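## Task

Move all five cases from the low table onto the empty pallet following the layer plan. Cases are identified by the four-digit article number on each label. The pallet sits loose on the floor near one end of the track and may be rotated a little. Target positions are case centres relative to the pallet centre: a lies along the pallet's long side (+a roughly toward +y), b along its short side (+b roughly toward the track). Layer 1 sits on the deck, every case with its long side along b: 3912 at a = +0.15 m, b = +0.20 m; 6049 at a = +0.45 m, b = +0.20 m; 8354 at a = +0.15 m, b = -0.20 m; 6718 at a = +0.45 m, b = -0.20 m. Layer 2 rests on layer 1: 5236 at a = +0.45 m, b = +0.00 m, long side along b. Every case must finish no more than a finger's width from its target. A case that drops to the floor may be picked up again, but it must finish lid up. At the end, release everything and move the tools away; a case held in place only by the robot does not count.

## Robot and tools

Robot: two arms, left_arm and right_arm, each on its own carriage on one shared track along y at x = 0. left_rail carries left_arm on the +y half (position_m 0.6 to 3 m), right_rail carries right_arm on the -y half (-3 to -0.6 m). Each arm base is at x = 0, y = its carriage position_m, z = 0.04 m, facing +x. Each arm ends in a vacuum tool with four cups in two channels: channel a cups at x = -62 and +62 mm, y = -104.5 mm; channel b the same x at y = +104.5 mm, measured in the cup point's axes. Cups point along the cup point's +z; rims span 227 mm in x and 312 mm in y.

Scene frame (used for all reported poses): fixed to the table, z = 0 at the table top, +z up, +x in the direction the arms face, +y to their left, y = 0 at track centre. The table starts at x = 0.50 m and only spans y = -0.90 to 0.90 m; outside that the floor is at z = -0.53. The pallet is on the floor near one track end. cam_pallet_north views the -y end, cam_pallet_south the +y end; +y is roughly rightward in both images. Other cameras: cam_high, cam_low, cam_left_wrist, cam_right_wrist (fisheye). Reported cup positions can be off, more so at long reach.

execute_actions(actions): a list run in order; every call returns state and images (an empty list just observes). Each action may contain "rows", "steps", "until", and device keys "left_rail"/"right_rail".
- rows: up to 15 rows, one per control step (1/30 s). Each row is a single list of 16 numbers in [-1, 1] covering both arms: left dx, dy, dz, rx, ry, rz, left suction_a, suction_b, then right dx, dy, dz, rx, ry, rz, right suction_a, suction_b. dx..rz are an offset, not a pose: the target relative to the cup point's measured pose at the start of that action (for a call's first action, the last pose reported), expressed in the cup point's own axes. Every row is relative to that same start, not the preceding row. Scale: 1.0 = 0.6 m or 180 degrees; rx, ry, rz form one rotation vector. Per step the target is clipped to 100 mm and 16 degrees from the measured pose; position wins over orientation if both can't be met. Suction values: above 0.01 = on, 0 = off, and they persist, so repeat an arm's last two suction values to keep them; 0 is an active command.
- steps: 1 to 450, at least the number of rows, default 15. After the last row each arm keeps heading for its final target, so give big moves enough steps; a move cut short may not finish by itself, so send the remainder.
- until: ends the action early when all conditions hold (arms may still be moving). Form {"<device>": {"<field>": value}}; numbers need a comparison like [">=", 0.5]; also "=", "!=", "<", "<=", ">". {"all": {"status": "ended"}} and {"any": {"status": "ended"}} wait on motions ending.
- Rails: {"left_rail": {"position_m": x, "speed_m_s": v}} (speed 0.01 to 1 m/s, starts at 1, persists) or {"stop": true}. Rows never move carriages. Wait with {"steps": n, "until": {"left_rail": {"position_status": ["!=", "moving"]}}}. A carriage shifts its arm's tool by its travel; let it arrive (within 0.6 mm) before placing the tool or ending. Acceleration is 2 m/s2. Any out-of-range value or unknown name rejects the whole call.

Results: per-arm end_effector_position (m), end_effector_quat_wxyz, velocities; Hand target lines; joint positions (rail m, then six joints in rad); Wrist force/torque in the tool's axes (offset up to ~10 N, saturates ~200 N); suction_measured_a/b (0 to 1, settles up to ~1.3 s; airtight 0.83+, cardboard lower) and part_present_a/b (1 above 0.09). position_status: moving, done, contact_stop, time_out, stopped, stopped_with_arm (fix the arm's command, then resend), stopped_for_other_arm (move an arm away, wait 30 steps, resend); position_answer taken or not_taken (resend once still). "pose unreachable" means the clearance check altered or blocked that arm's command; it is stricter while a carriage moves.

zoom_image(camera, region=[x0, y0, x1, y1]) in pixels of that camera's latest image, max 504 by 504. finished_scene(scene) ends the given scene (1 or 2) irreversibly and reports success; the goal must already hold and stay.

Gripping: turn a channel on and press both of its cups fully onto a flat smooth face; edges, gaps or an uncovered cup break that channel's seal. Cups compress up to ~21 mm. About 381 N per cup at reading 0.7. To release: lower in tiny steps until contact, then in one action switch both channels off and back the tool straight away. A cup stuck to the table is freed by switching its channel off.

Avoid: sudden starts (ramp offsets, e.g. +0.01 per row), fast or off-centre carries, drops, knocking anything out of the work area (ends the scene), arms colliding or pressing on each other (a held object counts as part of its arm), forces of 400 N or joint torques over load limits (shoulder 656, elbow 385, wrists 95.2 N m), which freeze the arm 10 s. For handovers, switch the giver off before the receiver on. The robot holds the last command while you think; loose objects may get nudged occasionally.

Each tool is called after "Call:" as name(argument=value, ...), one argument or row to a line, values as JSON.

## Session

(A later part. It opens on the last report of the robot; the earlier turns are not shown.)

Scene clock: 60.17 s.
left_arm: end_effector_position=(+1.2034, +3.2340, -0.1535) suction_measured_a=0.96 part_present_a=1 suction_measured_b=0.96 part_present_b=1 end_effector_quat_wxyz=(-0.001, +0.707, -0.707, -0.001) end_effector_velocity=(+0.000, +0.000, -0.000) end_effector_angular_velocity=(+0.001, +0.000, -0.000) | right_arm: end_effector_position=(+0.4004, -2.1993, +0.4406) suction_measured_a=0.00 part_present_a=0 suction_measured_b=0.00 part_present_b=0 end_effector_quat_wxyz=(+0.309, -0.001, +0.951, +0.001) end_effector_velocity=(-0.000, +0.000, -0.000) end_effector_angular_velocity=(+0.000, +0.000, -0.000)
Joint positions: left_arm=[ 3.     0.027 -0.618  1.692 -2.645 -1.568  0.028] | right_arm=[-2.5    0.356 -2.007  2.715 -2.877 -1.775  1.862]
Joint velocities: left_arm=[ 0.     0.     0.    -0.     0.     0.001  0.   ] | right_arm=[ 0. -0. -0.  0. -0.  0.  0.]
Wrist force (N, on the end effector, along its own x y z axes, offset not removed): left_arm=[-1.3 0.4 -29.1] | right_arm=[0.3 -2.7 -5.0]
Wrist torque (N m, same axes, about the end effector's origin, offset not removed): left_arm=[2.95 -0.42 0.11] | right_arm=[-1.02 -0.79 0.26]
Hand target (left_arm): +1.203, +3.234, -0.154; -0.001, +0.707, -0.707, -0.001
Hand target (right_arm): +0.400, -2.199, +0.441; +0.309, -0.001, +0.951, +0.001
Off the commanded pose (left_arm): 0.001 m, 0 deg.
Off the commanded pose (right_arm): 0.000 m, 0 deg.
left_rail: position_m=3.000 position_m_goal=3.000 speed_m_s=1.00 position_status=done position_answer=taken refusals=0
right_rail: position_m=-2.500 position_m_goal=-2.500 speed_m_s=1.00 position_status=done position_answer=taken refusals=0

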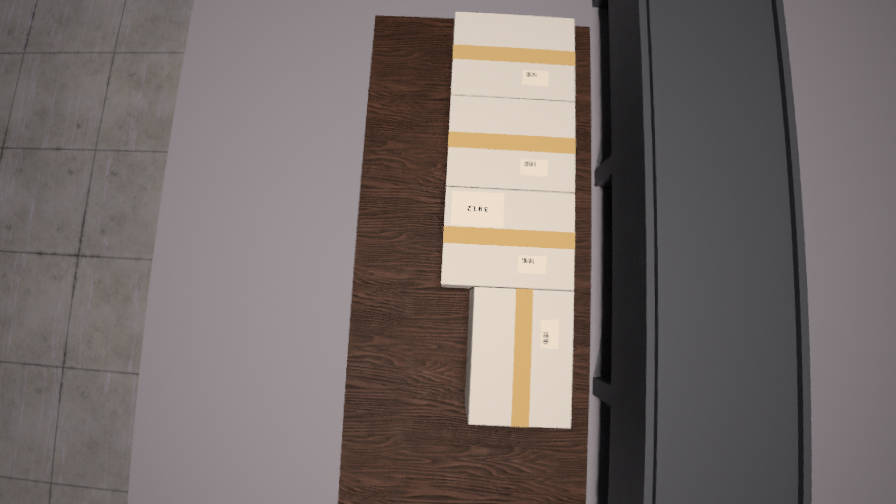

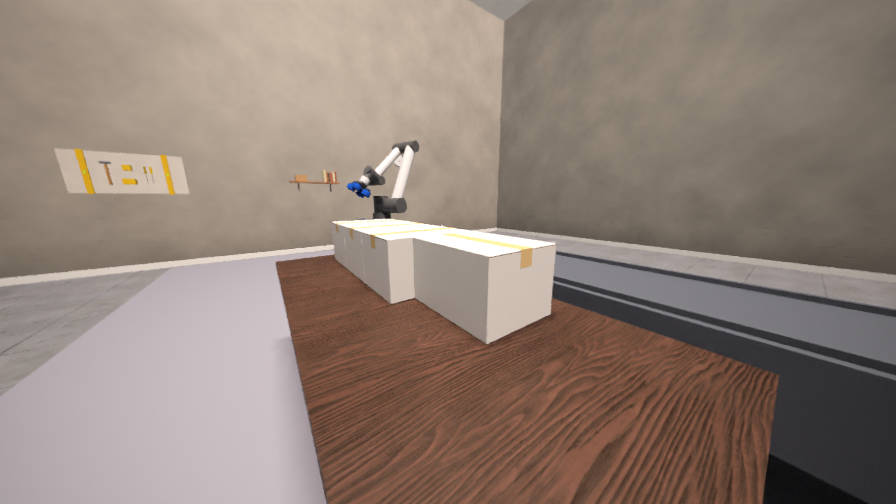

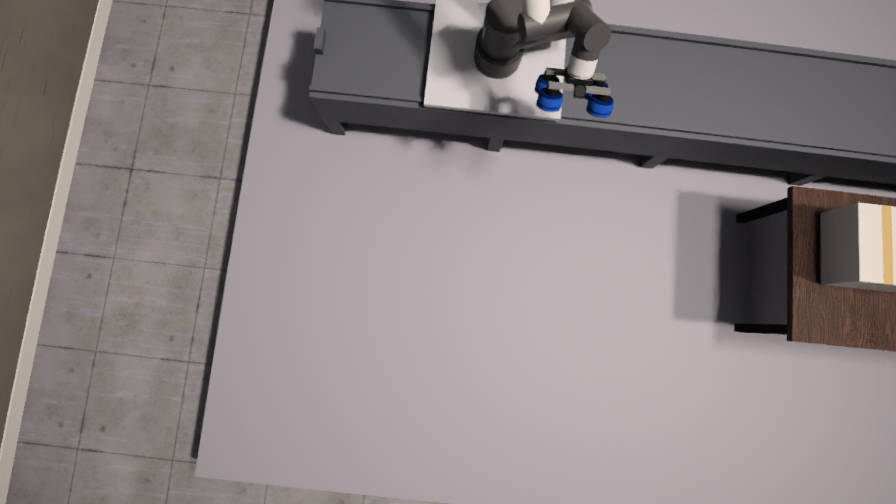

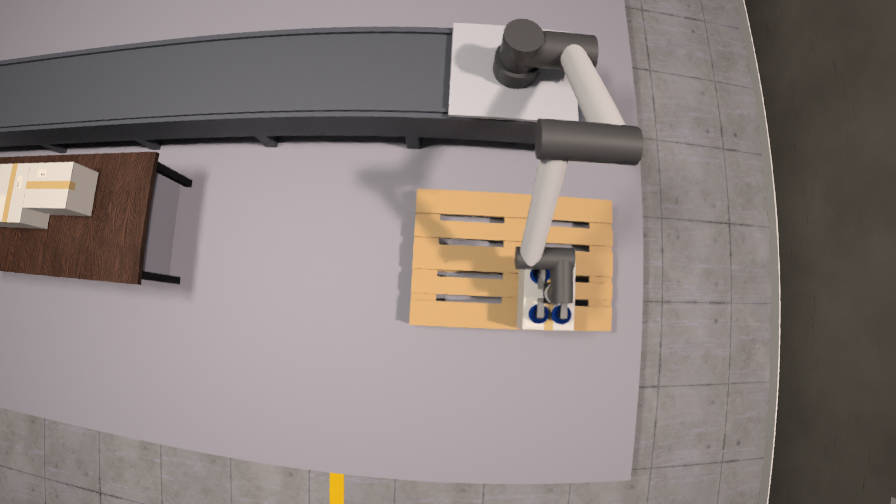

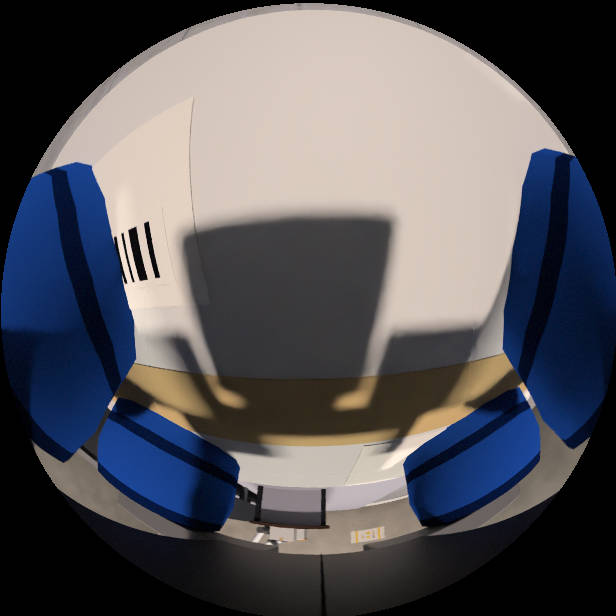

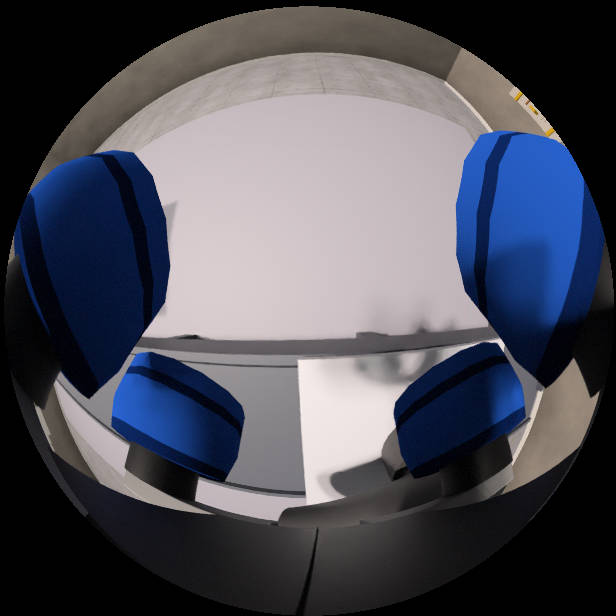

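Call:
execute_actions(
  actions=[
    {"rows":[[0.003,0,0.04,0,0,0,1,1,0,0,0,0,0,0,0,0]],"steps":15},
  ],
)

Call:
execute_actions(
  actions=[
    {"rows":[[0,0,0.01,0,0,0,1,1,0,0,0,0,0,0,0,0]],"steps":12},
  ],
)

Scene clock: 66.90 s.
left_arm: end_effector_position=(+1.2034, +3.2324, -0.1768) suction_measured_a=0.96 part_present_a=1 suction_measured_b=0.96 part_present_b=1 end_effector_quat_wxyz=(-0.001, +0.707, -0.707, -0.001) end_effector_velocity=(+0.001, -0.001, -0.005) end_effector_angular_velocity=(-0.000, -0.001, -0.000) | right_arm: end_effector_position=(+0.4004, -2.1993, +0.4406) suction_measured_a=0.00 part_present_a=0 suction_measured_b=0.00 part_present_b=0 end_effector_quat_wxyz=(+0.309, -0.001, +0.951, +0.001) end_effector_velocity=(-0.000, +0.000, +0.000) end_effector_angular_velocity=(+0.000, -0.000, +0.000)
Joint positions: left_arm=[ 3.     0.025 -0.594  1.687 -2.664 -1.568  0.026] | right_arm=[-2.5    0.356 -2.007  2.715 -2.877 -1.775  1.862]
Joint velocities: left_arm=[ 0.    -0.001  0.006 -0.002 -0.005 -0.    -0.   ] | right_arm=[ 0.  0. -0.  0. -0. -0.  0.]
Wrist force (N, on the end effector, along its own x y z axes, offset not removed): left_arm=[-1.2 2.6 -32.2] | right_arm=[-8.9 -9.8 2.2]
Wrist torque (N m, same axes, about the end effector's origin, offset not removed): left_arm=[3.40 -0.21 0.11] | right_arm=[-1.97 0.42 0.25]
Hand target (left_arm): +1.203, +3.232, -0.177; -0.001, +0.707, -0.707, -0.001
Hand target (right_arm): +0.400, -2.199, +0.441; +0.309, -0.001, +0.951, +0.001
Off the commanded pose (left_arm): 0.001 m, 0 deg.
Off the commanded pose (right_arm): 0.000 m, 0 deg.
left_rail: position_m=3.000 position_m_goal=3.000 speed_m_s=1.00 position_status=done position_answer=taken refusals=0
right_rail: position_m=-2.500 position_m_goal=-2.500 speed_m_s=1.00 position_status=done position_answer=taken refusals=0

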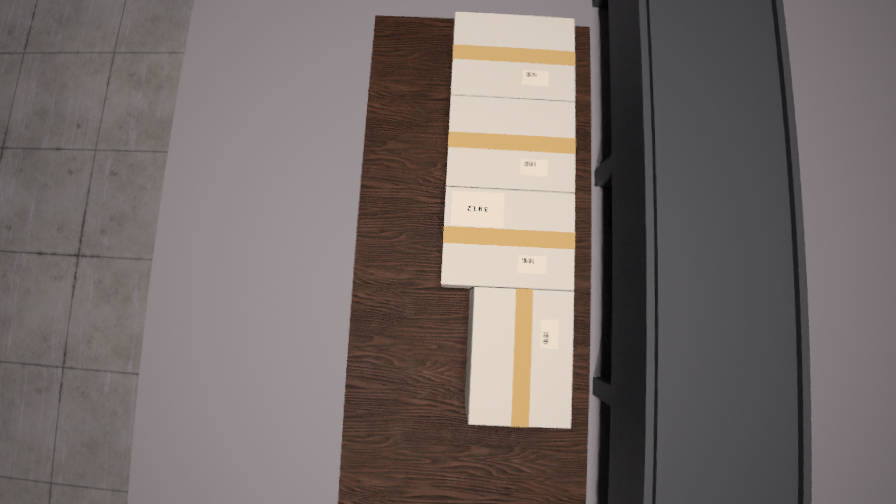

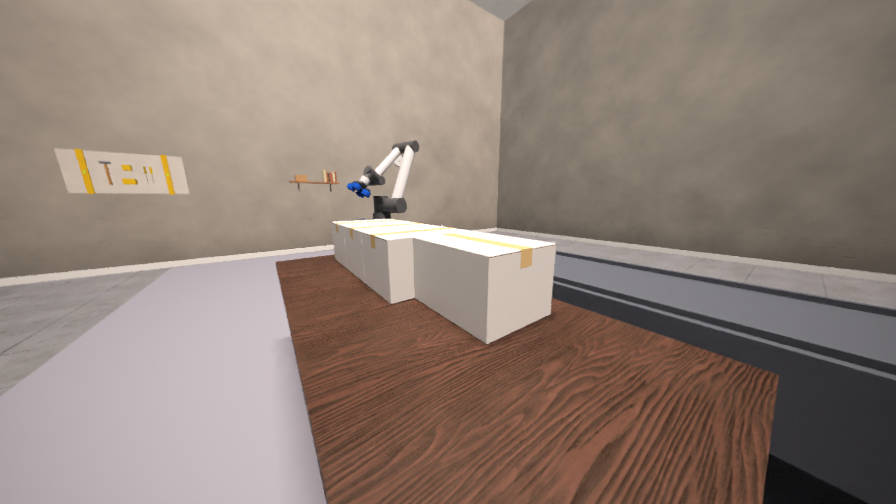

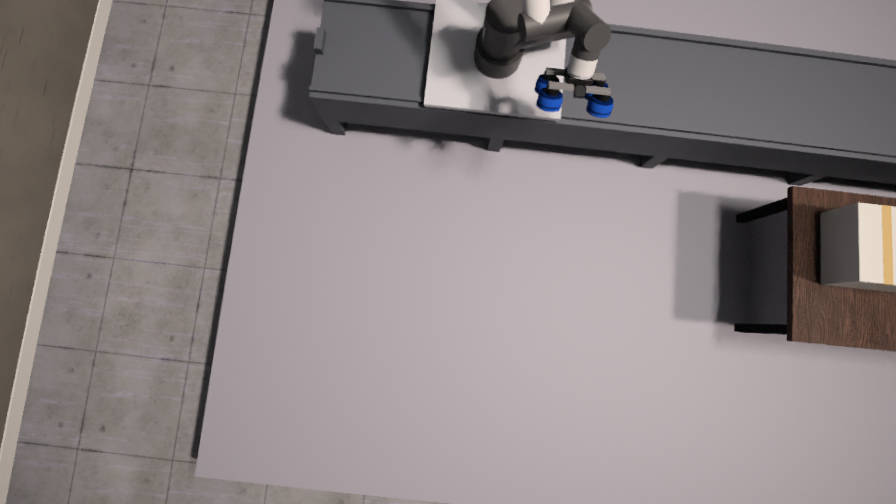

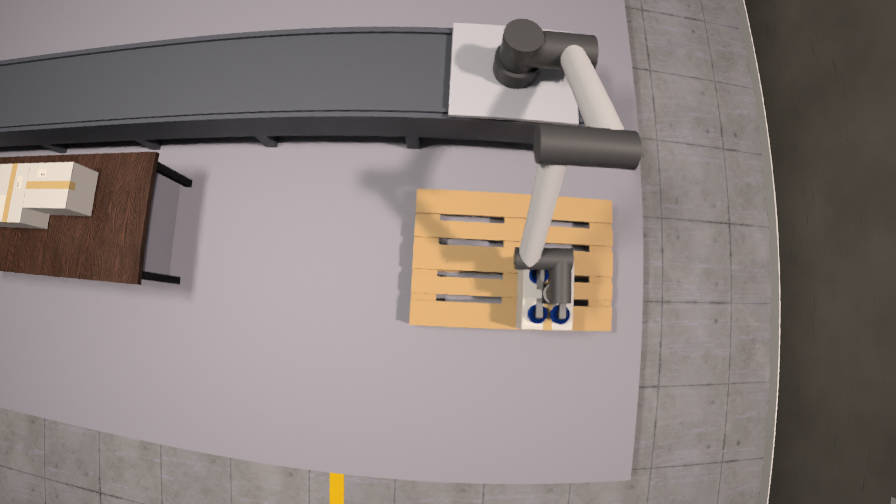

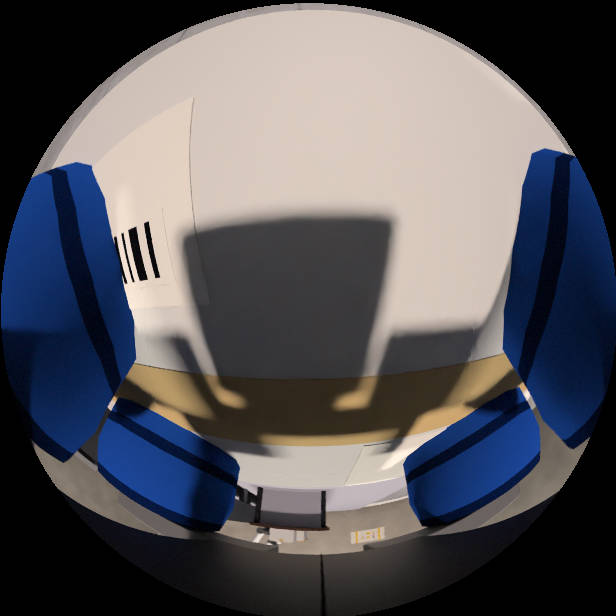

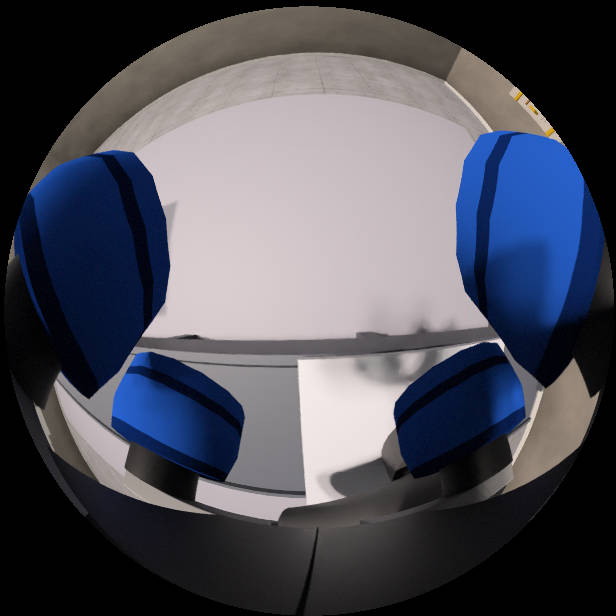

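Scene clock: 77.23 s.
left_arm: end_effector_position=(+1.2044, +3.2323, -0.1786) suction_measured_a=0.96 part_present_a=1 suction_measured_b=0.96 part_present_b=1 end_effector_quat_wxyz=(-0.001, +0.707, -0.707, -0.000) end_effector_velocity=(+0.000, +0.000, +0.000) end_effector_angular_velocity=(-0.000, -0.000, -0.000) | right_arm: end_effector_position=(+0.4004, -2.1993, +0.4406) suction_measured_a=0.00 part_present_a=0 suction_measured_b=0.00 part_present_b=0 end_effector_quat_wxyz=(+0.309, -0.001, +0.951, +0.001) end_effector_velocity=(-0.000, +0.000, -0.000) end_effector_angular_velocity=(+0.000, +0.000, +0.000)
Joint positions: left_arm=[ 3.     0.025 -0.591  1.685 -2.666 -1.569  0.026] | right_arm=[-2.5    0.356 -2.007  2.715 -2.877 -1.775  1.862]
Joint velocities: left_arm=[ 0.  0. -0. -0.  0. -0.  0.] | right_arm=[ 0. -0. -0. -0.  0.  0.  0.]
Wrist force (N, on the end effector, along its own x y z axes, offset not removed): left_arm=[0.1 5.2 -44.4] | right_arm=[-2.0 -13.4 -1.2]
Wrist torque (N m, same axes, about the end effector's origin, offset not removed): left_arm=[0.14 1.48 0.23] | right_arm=[-2.40 -0.87 0.44]
Hand target (left_arm): +1.204, +3.232, -0.179; -0.001, +0.707, -0.707, -0.000
Hand target (right_arm): +0.400, -2.199, +0.441; +0.309, -0.001, +0.951, +0.001
Off the commanded pose (left_arm): 0.004 m, 0 deg.
Off the commanded pose (right_arm): 0.000 m, 0 deg.
FORCE FAULT: contact force on the left arm reached its limit, and that arm stopped for 10 seconds. The contact can be on any part of that arm, not only on its tool. That arm's remaining commands of this call were not run. That arm holds still and accepts commands again. Move the arm away from the contact; if what it grips holds it there, let go first. Pushing or pulling that hard again can fault the arm again.
left_rail: position_m=3.000 position_m_goal=3.000 speed_m_s=1.00 position_status=done position_answer=taken refusals=0
right_rail: position_m=-2.500 position_m_goal=-2.500 speed_m_s=1.00 position_status=done position_answer=taken refusals=0

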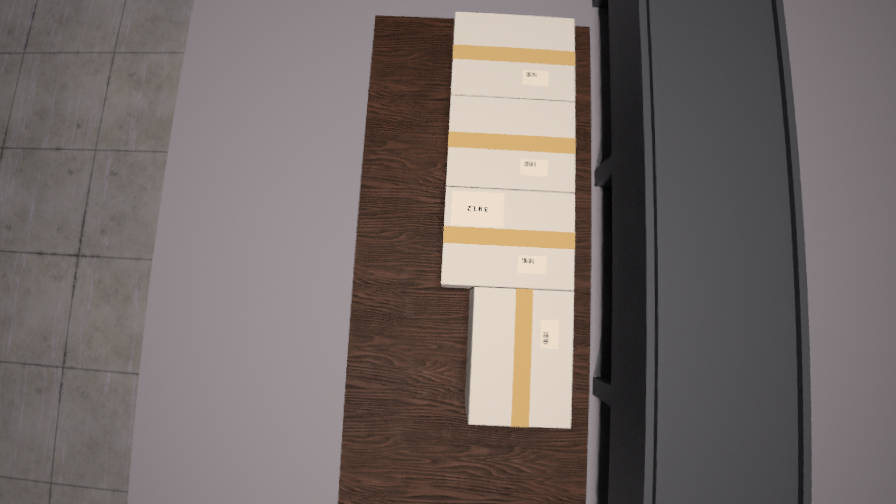

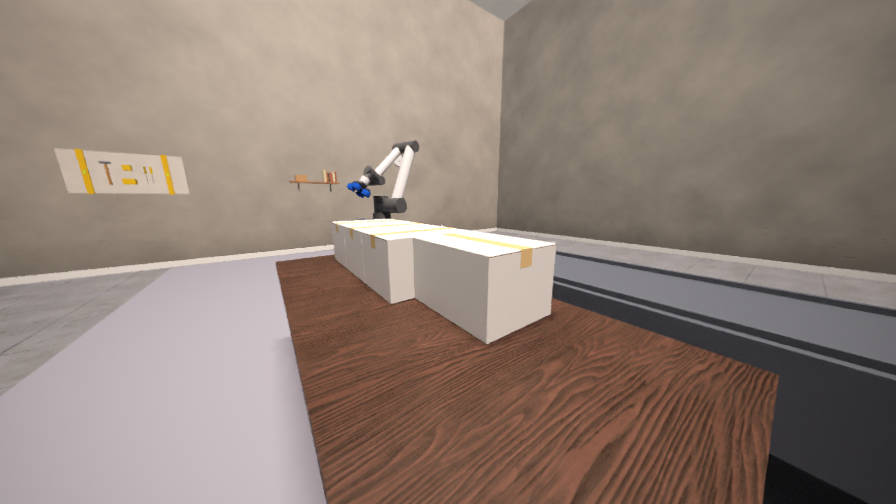

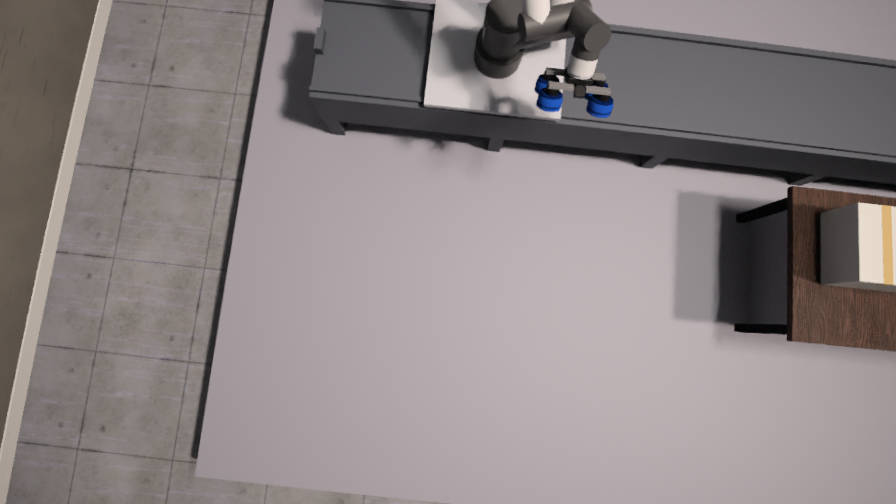

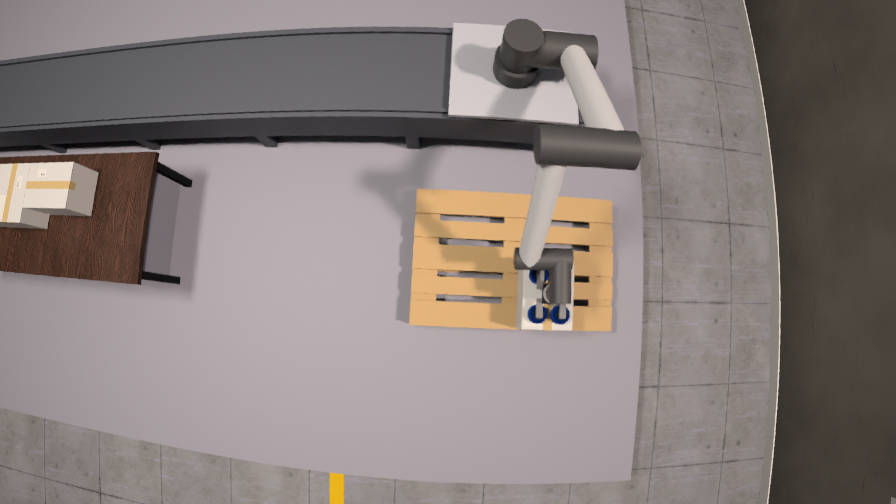

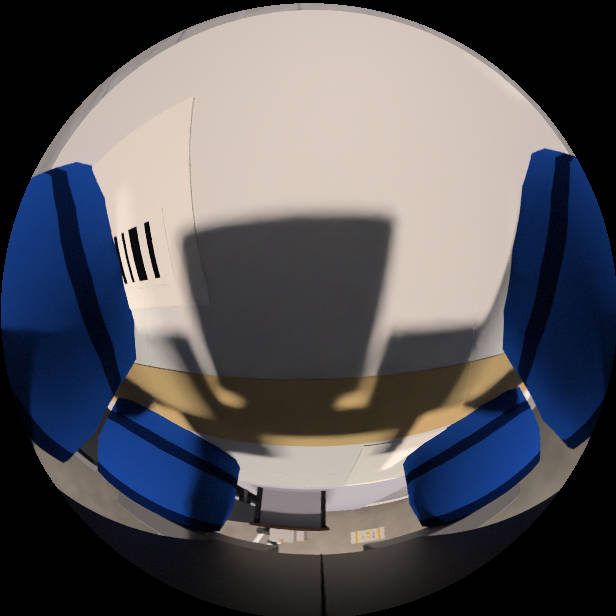

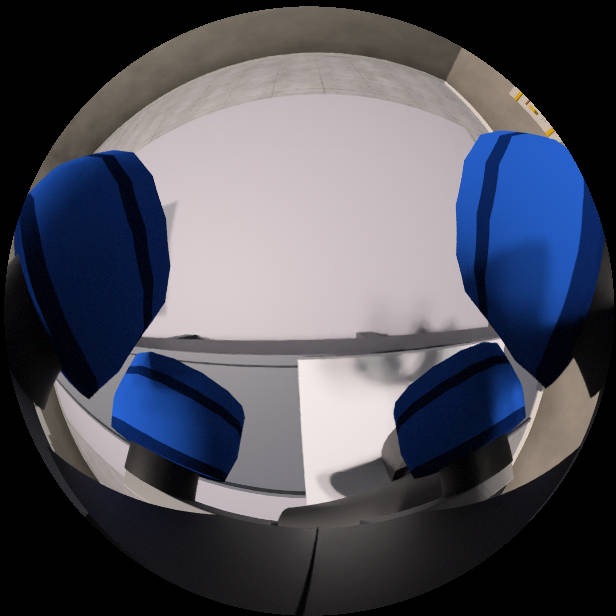

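Call:
execute_actions(
  actions=[
    {"rows":[[0,0,-0.138,0,0,0,0,0,0,0,0,0,0,0,0,0]],"steps":20},
    {"rows":[[0.49,0.65,-1,0,0,0,0,0,0,0,0,0,0,0,0,0]],"left_rail":{"position_m":0.6},"steps":65},
    {"rows":[[1,0,0,0,0,0,0,0,0,0,0,0,0,0,0,0]],"steps":55},
  ],
)

Call:
zoom_image(
  camera="cam_pallet_south",
  region=[460, 180, 640, 350],
)

Scene clock: 86.30 s.
left_arm: end_effector_position=(+0.8135, -0.0620, +0.4990) suction_measured_a=0.00 part_present_a=0 suction_measured_b=0.00 part_present_b=0 end_effector_quat_wxyz=(-0.003, +0.707, -0.707, -0.001) end_effector_velocity=(+0.001, -0.003, -0.000) end_effector_angular_velocity=(+0.000, +0.000, +0.000) | right_arm: end_effector_position=(+0.4004, -2.1993, +0.4406) suction_measured_a=0.00 part_present_a=0 suction_measured_b=0.00 part_present_b=0 end_effector_quat_wxyz=(+0.309, -0.001, +0.951, +0.001) end_effector_velocity=(-0.000, -0.000, +0.000) end_effector_angular_velocity=(+0.000, -0.000, -0.000)
Joint positions: left_arm=[ 0.6   -0.877 -1.316  1.776 -2.028 -1.565 -0.877] | right_arm=[-2.5    0.356 -2.007  2.715 -2.877 -1.775  1.862]
Joint velocities: left_arm=[ 0.    -0.001  0.003 -0.003  0.001  0.    -0.001] | right_arm=[ 0. -0. -0.  0.  0.  0.  0.]
Wrist force (N, on the end effector, along its own x y z axes, offset not removed): left_arm=[-0.4 0.9 0.7] | right_arm=[1.5 -13.6 3.9]
Wrist torque (N m, same axes, about the end effector's origin, offset not removed): left_arm=[0.02 -0.07 0.07] | right_arm=[-2.47 -0.97 0.57]
Hand target (left_arm): +0.814, -0.062, +0.499; -0.003, +0.707, -0.707, -0.001
Hand target (right_arm): +0.400, -2.199, +0.441; +0.309, -0.001, +0.951, +0.001
Off the commanded pose (left_arm): 0.002 m, 0 deg.
Off the commanded pose (right_arm): 0.000 m, 0 deg.
left_rail: position_m=0.600 position_m_goal=0.600 speed_m_s=1.00 position_status=done position_answer=taken refusals=0
right_rail: position_m=-2.500 position_m_goal=-2.500 speed_m_s=1.00 position_status=done position_answer=taken refusals=0

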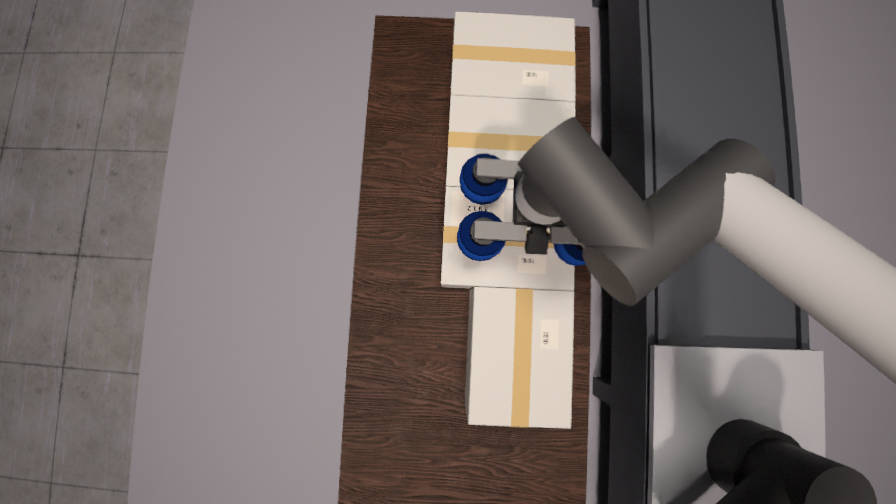

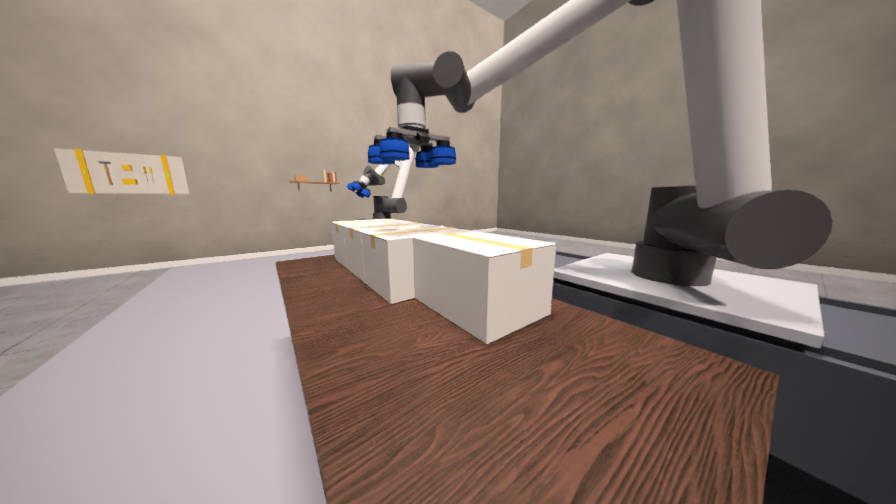

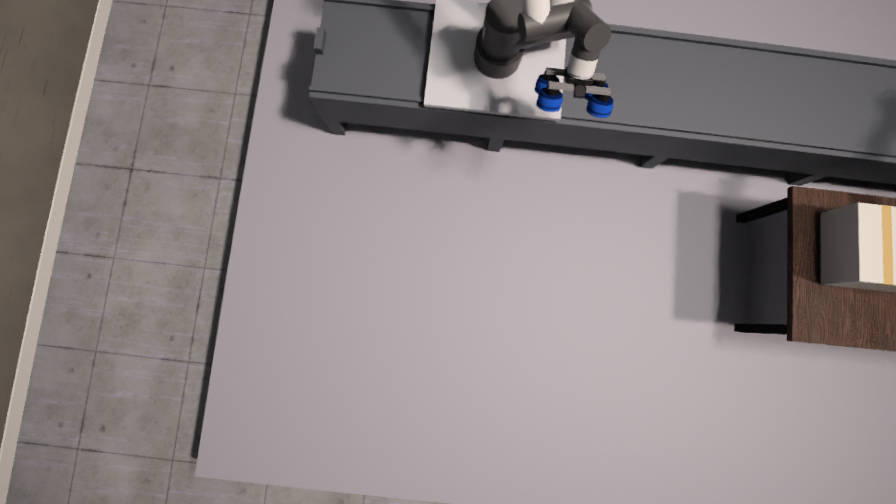

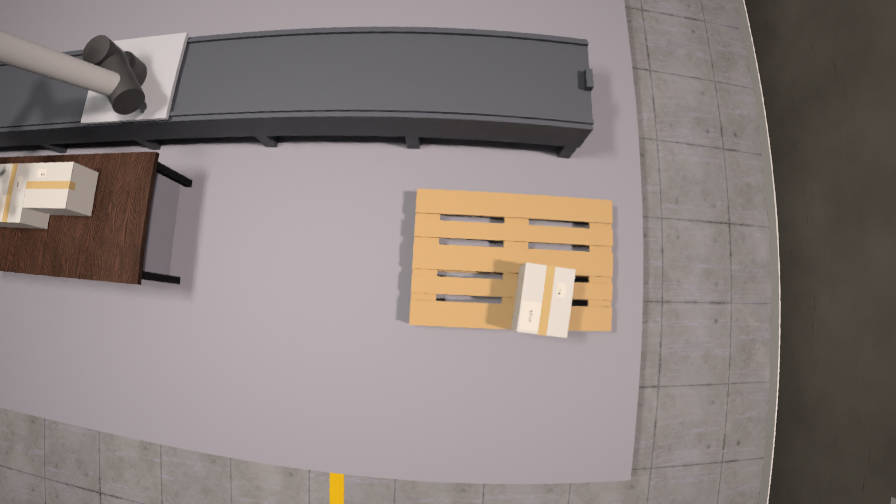

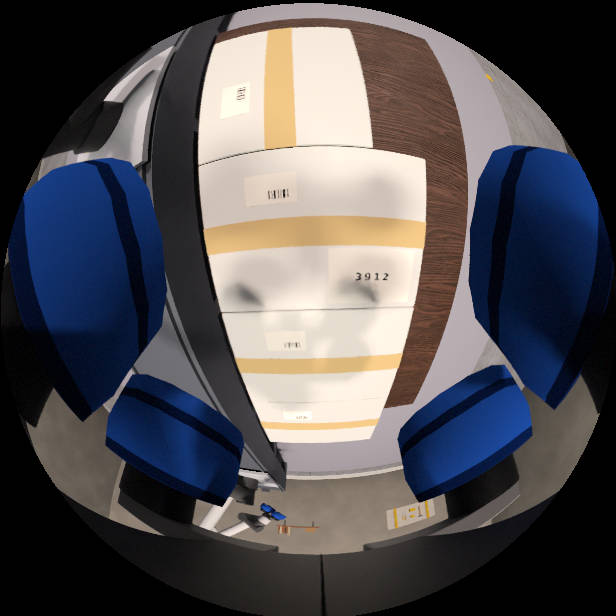

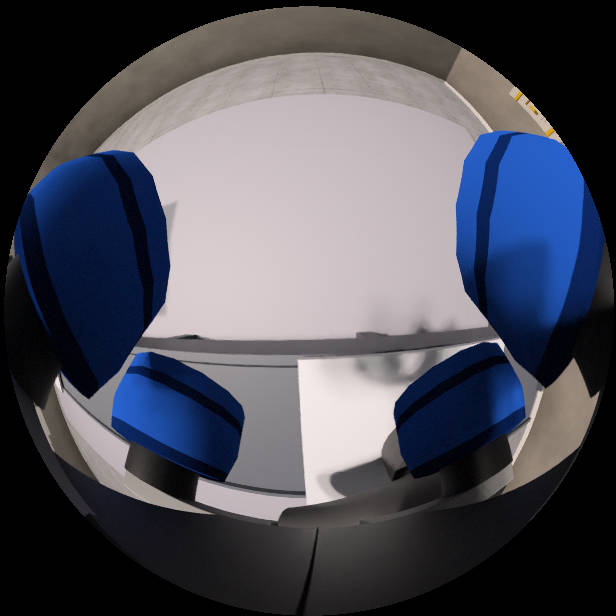

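Region (460, 180, 640, 350) of cam_pallet_south's 896x504 image, scaled by 2.800, with more detail than that image has.

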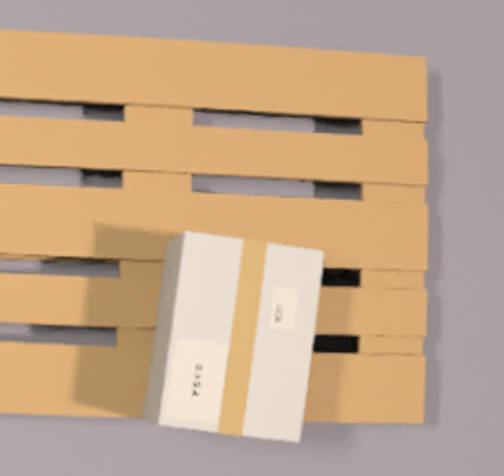

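Call:
execute_actions(
  actions=[
    {"rows":[[-0.022,0,0.43,-0.0009,0.0018,0,0,0,0,0,0,0,0,0,0,0]],"steps":32},
    {"rows":[[0,0,0.04,0,0,0,1,1,0,0,0,0,0,0,0,0]],"steps":35},
    {"rows":[[0,0,-0.03,0,0,0,1,1,0,0,0,0,0,0,0,0],[0,0,-0.06,0,0,0,1,1,0,0,0,0,0,0,0,0],[0,0,-0.45,0,0,0,1,1,0,0,0,0,0,0,0,0]],"steps":35},
    {"rows":[[-0.6,0.017,0,0,0,0,1,1,0,0,0,0,0,0,0,0]],"left_rail":{"position_m":3},"steps":40},
    {"rows":[[-0.868,0,1,0,0,0,1,1,0,0,0,0,0,0,0,0]],"steps":70},
  ],
)

Scene clock: 100.53 s.
left_arm: end_effector_position=(+0.8033, +3.2303, -0.1154) suction_measured_a=0.96 part_present_a=1 suction_measured_b=0.96 part_present_b=1 end_effector_quat_wxyz=(+0.002, +0.707, -0.707, +0.001) end_effector_velocity=(+0.001, +0.001, -0.002) end_effector_angular_velocity=(-0.000, -0.000, +0.000) | right_arm: end_effector_position=(+0.4004, -2.1993, +0.4406) suction_measured_a=0.00 part_present_a=0 suction_measured_b=0.00 part_present_b=0 end_effector_quat_wxyz=(+0.309, -0.001, +0.951, +0.001) end_effector_velocity=(+0.000, -0.000, -0.000) end_effector_angular_velocity=(-0.000, +0.000, -0.000)
Joint positions: left_arm=[ 3.     0.037 -0.808  2.301 -3.062 -1.574  0.038] | right_arm=[-2.5    0.356 -2.007  2.715 -2.877 -1.775  1.862]
Joint velocities: left_arm=[ 0.     0.001  0.003 -0.002 -0.001 -0.     0.001] | right_arm=[ 0.  0.  0. -0. -0. -0.  0.]
Wrist force (N, on the end effector, along its own x y z axes, offset not removed): left_arm=[1.5 0.6 -34.3] | right_arm=[8.6 -8.1 11.6]
Wrist torque (N m, same axes, about the end effector's origin, offset not removed): left_arm=[3.20 -0.85 -0.03] | right_arm=[-2.00 -1.95 0.40]
Hand target (left_arm): +0.803, +3.230, -0.116; +0.002, +0.707, -0.707, +0.001
Hand target (right_arm): +0.400, -2.199, +0.441; +0.309, -0.001, +0.951, +0.001
Off the commanded pose (left_arm): 0.002 m, 0 deg.
Off the commanded pose (right_arm): 0.000 m, 0 deg.
left_rail: position_m=3.000 position_m_goal=3.000 speed_m_s=1.00 position_status=done position_answer=taken refusals=0
right_rail: position_m=-2.500 position_m_goal=-2.500 speed_m_s=1.00 position_status=done position_answer=taken refusals=0

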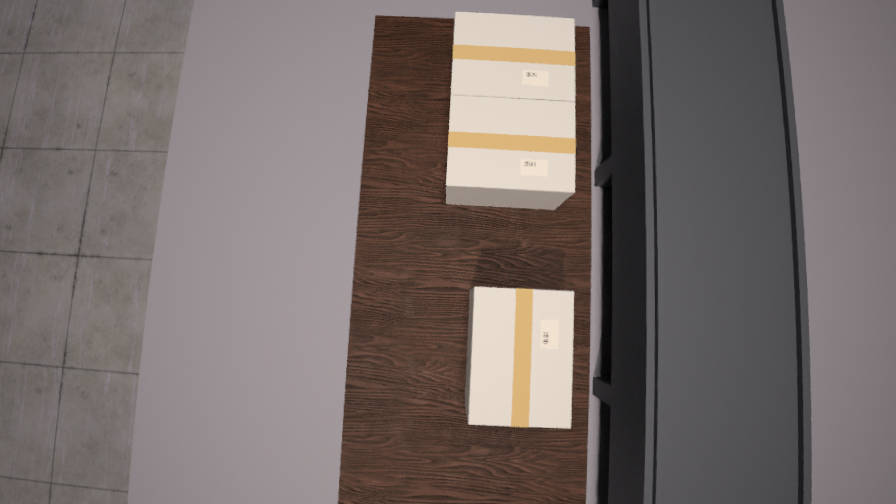

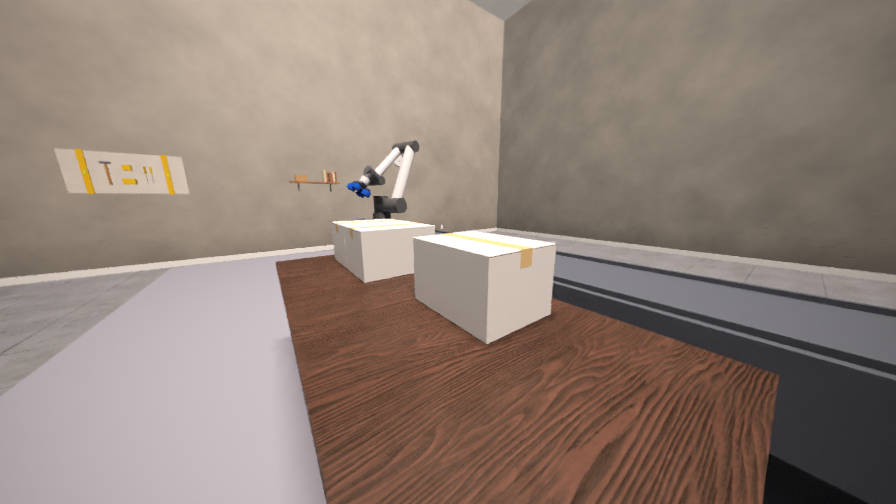

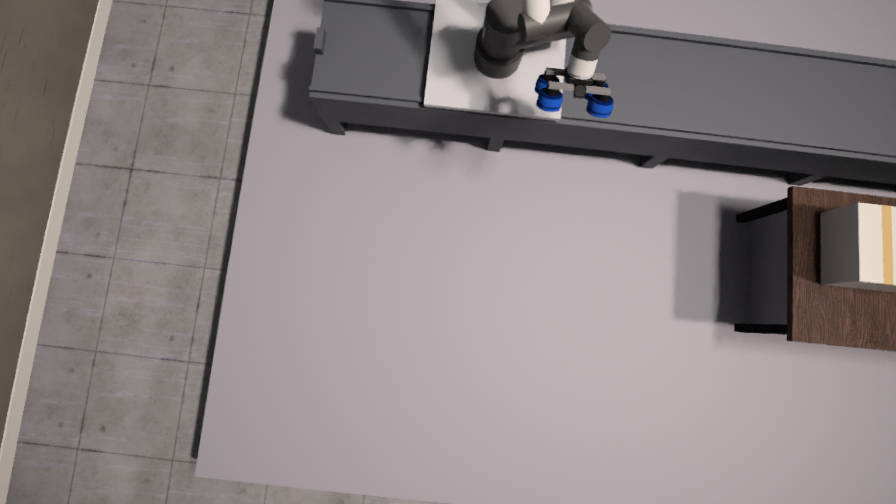

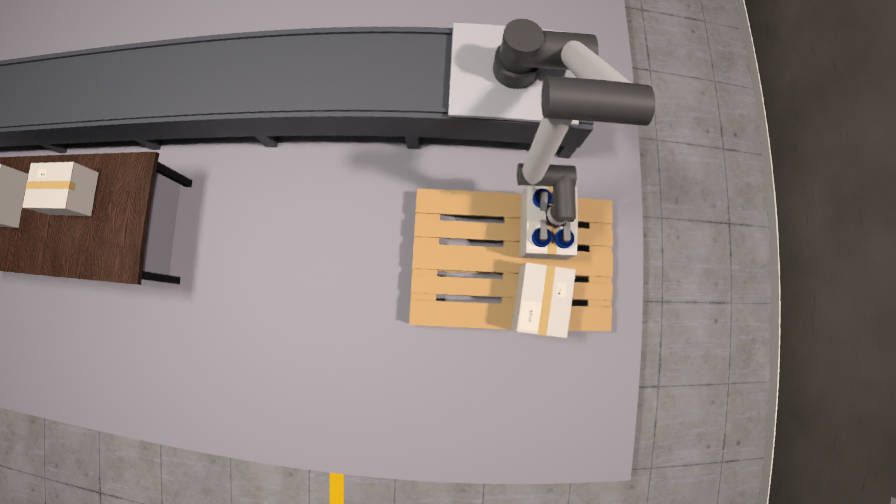

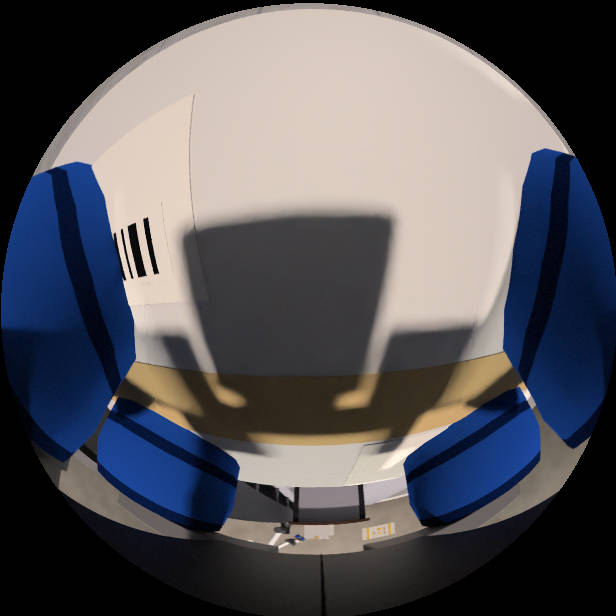

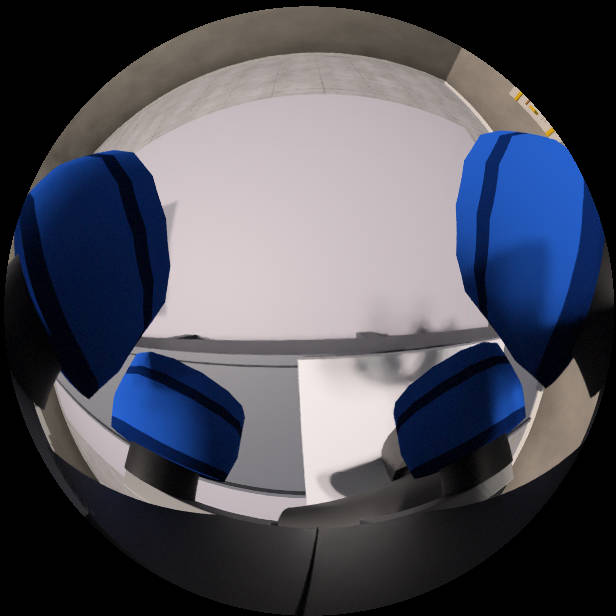

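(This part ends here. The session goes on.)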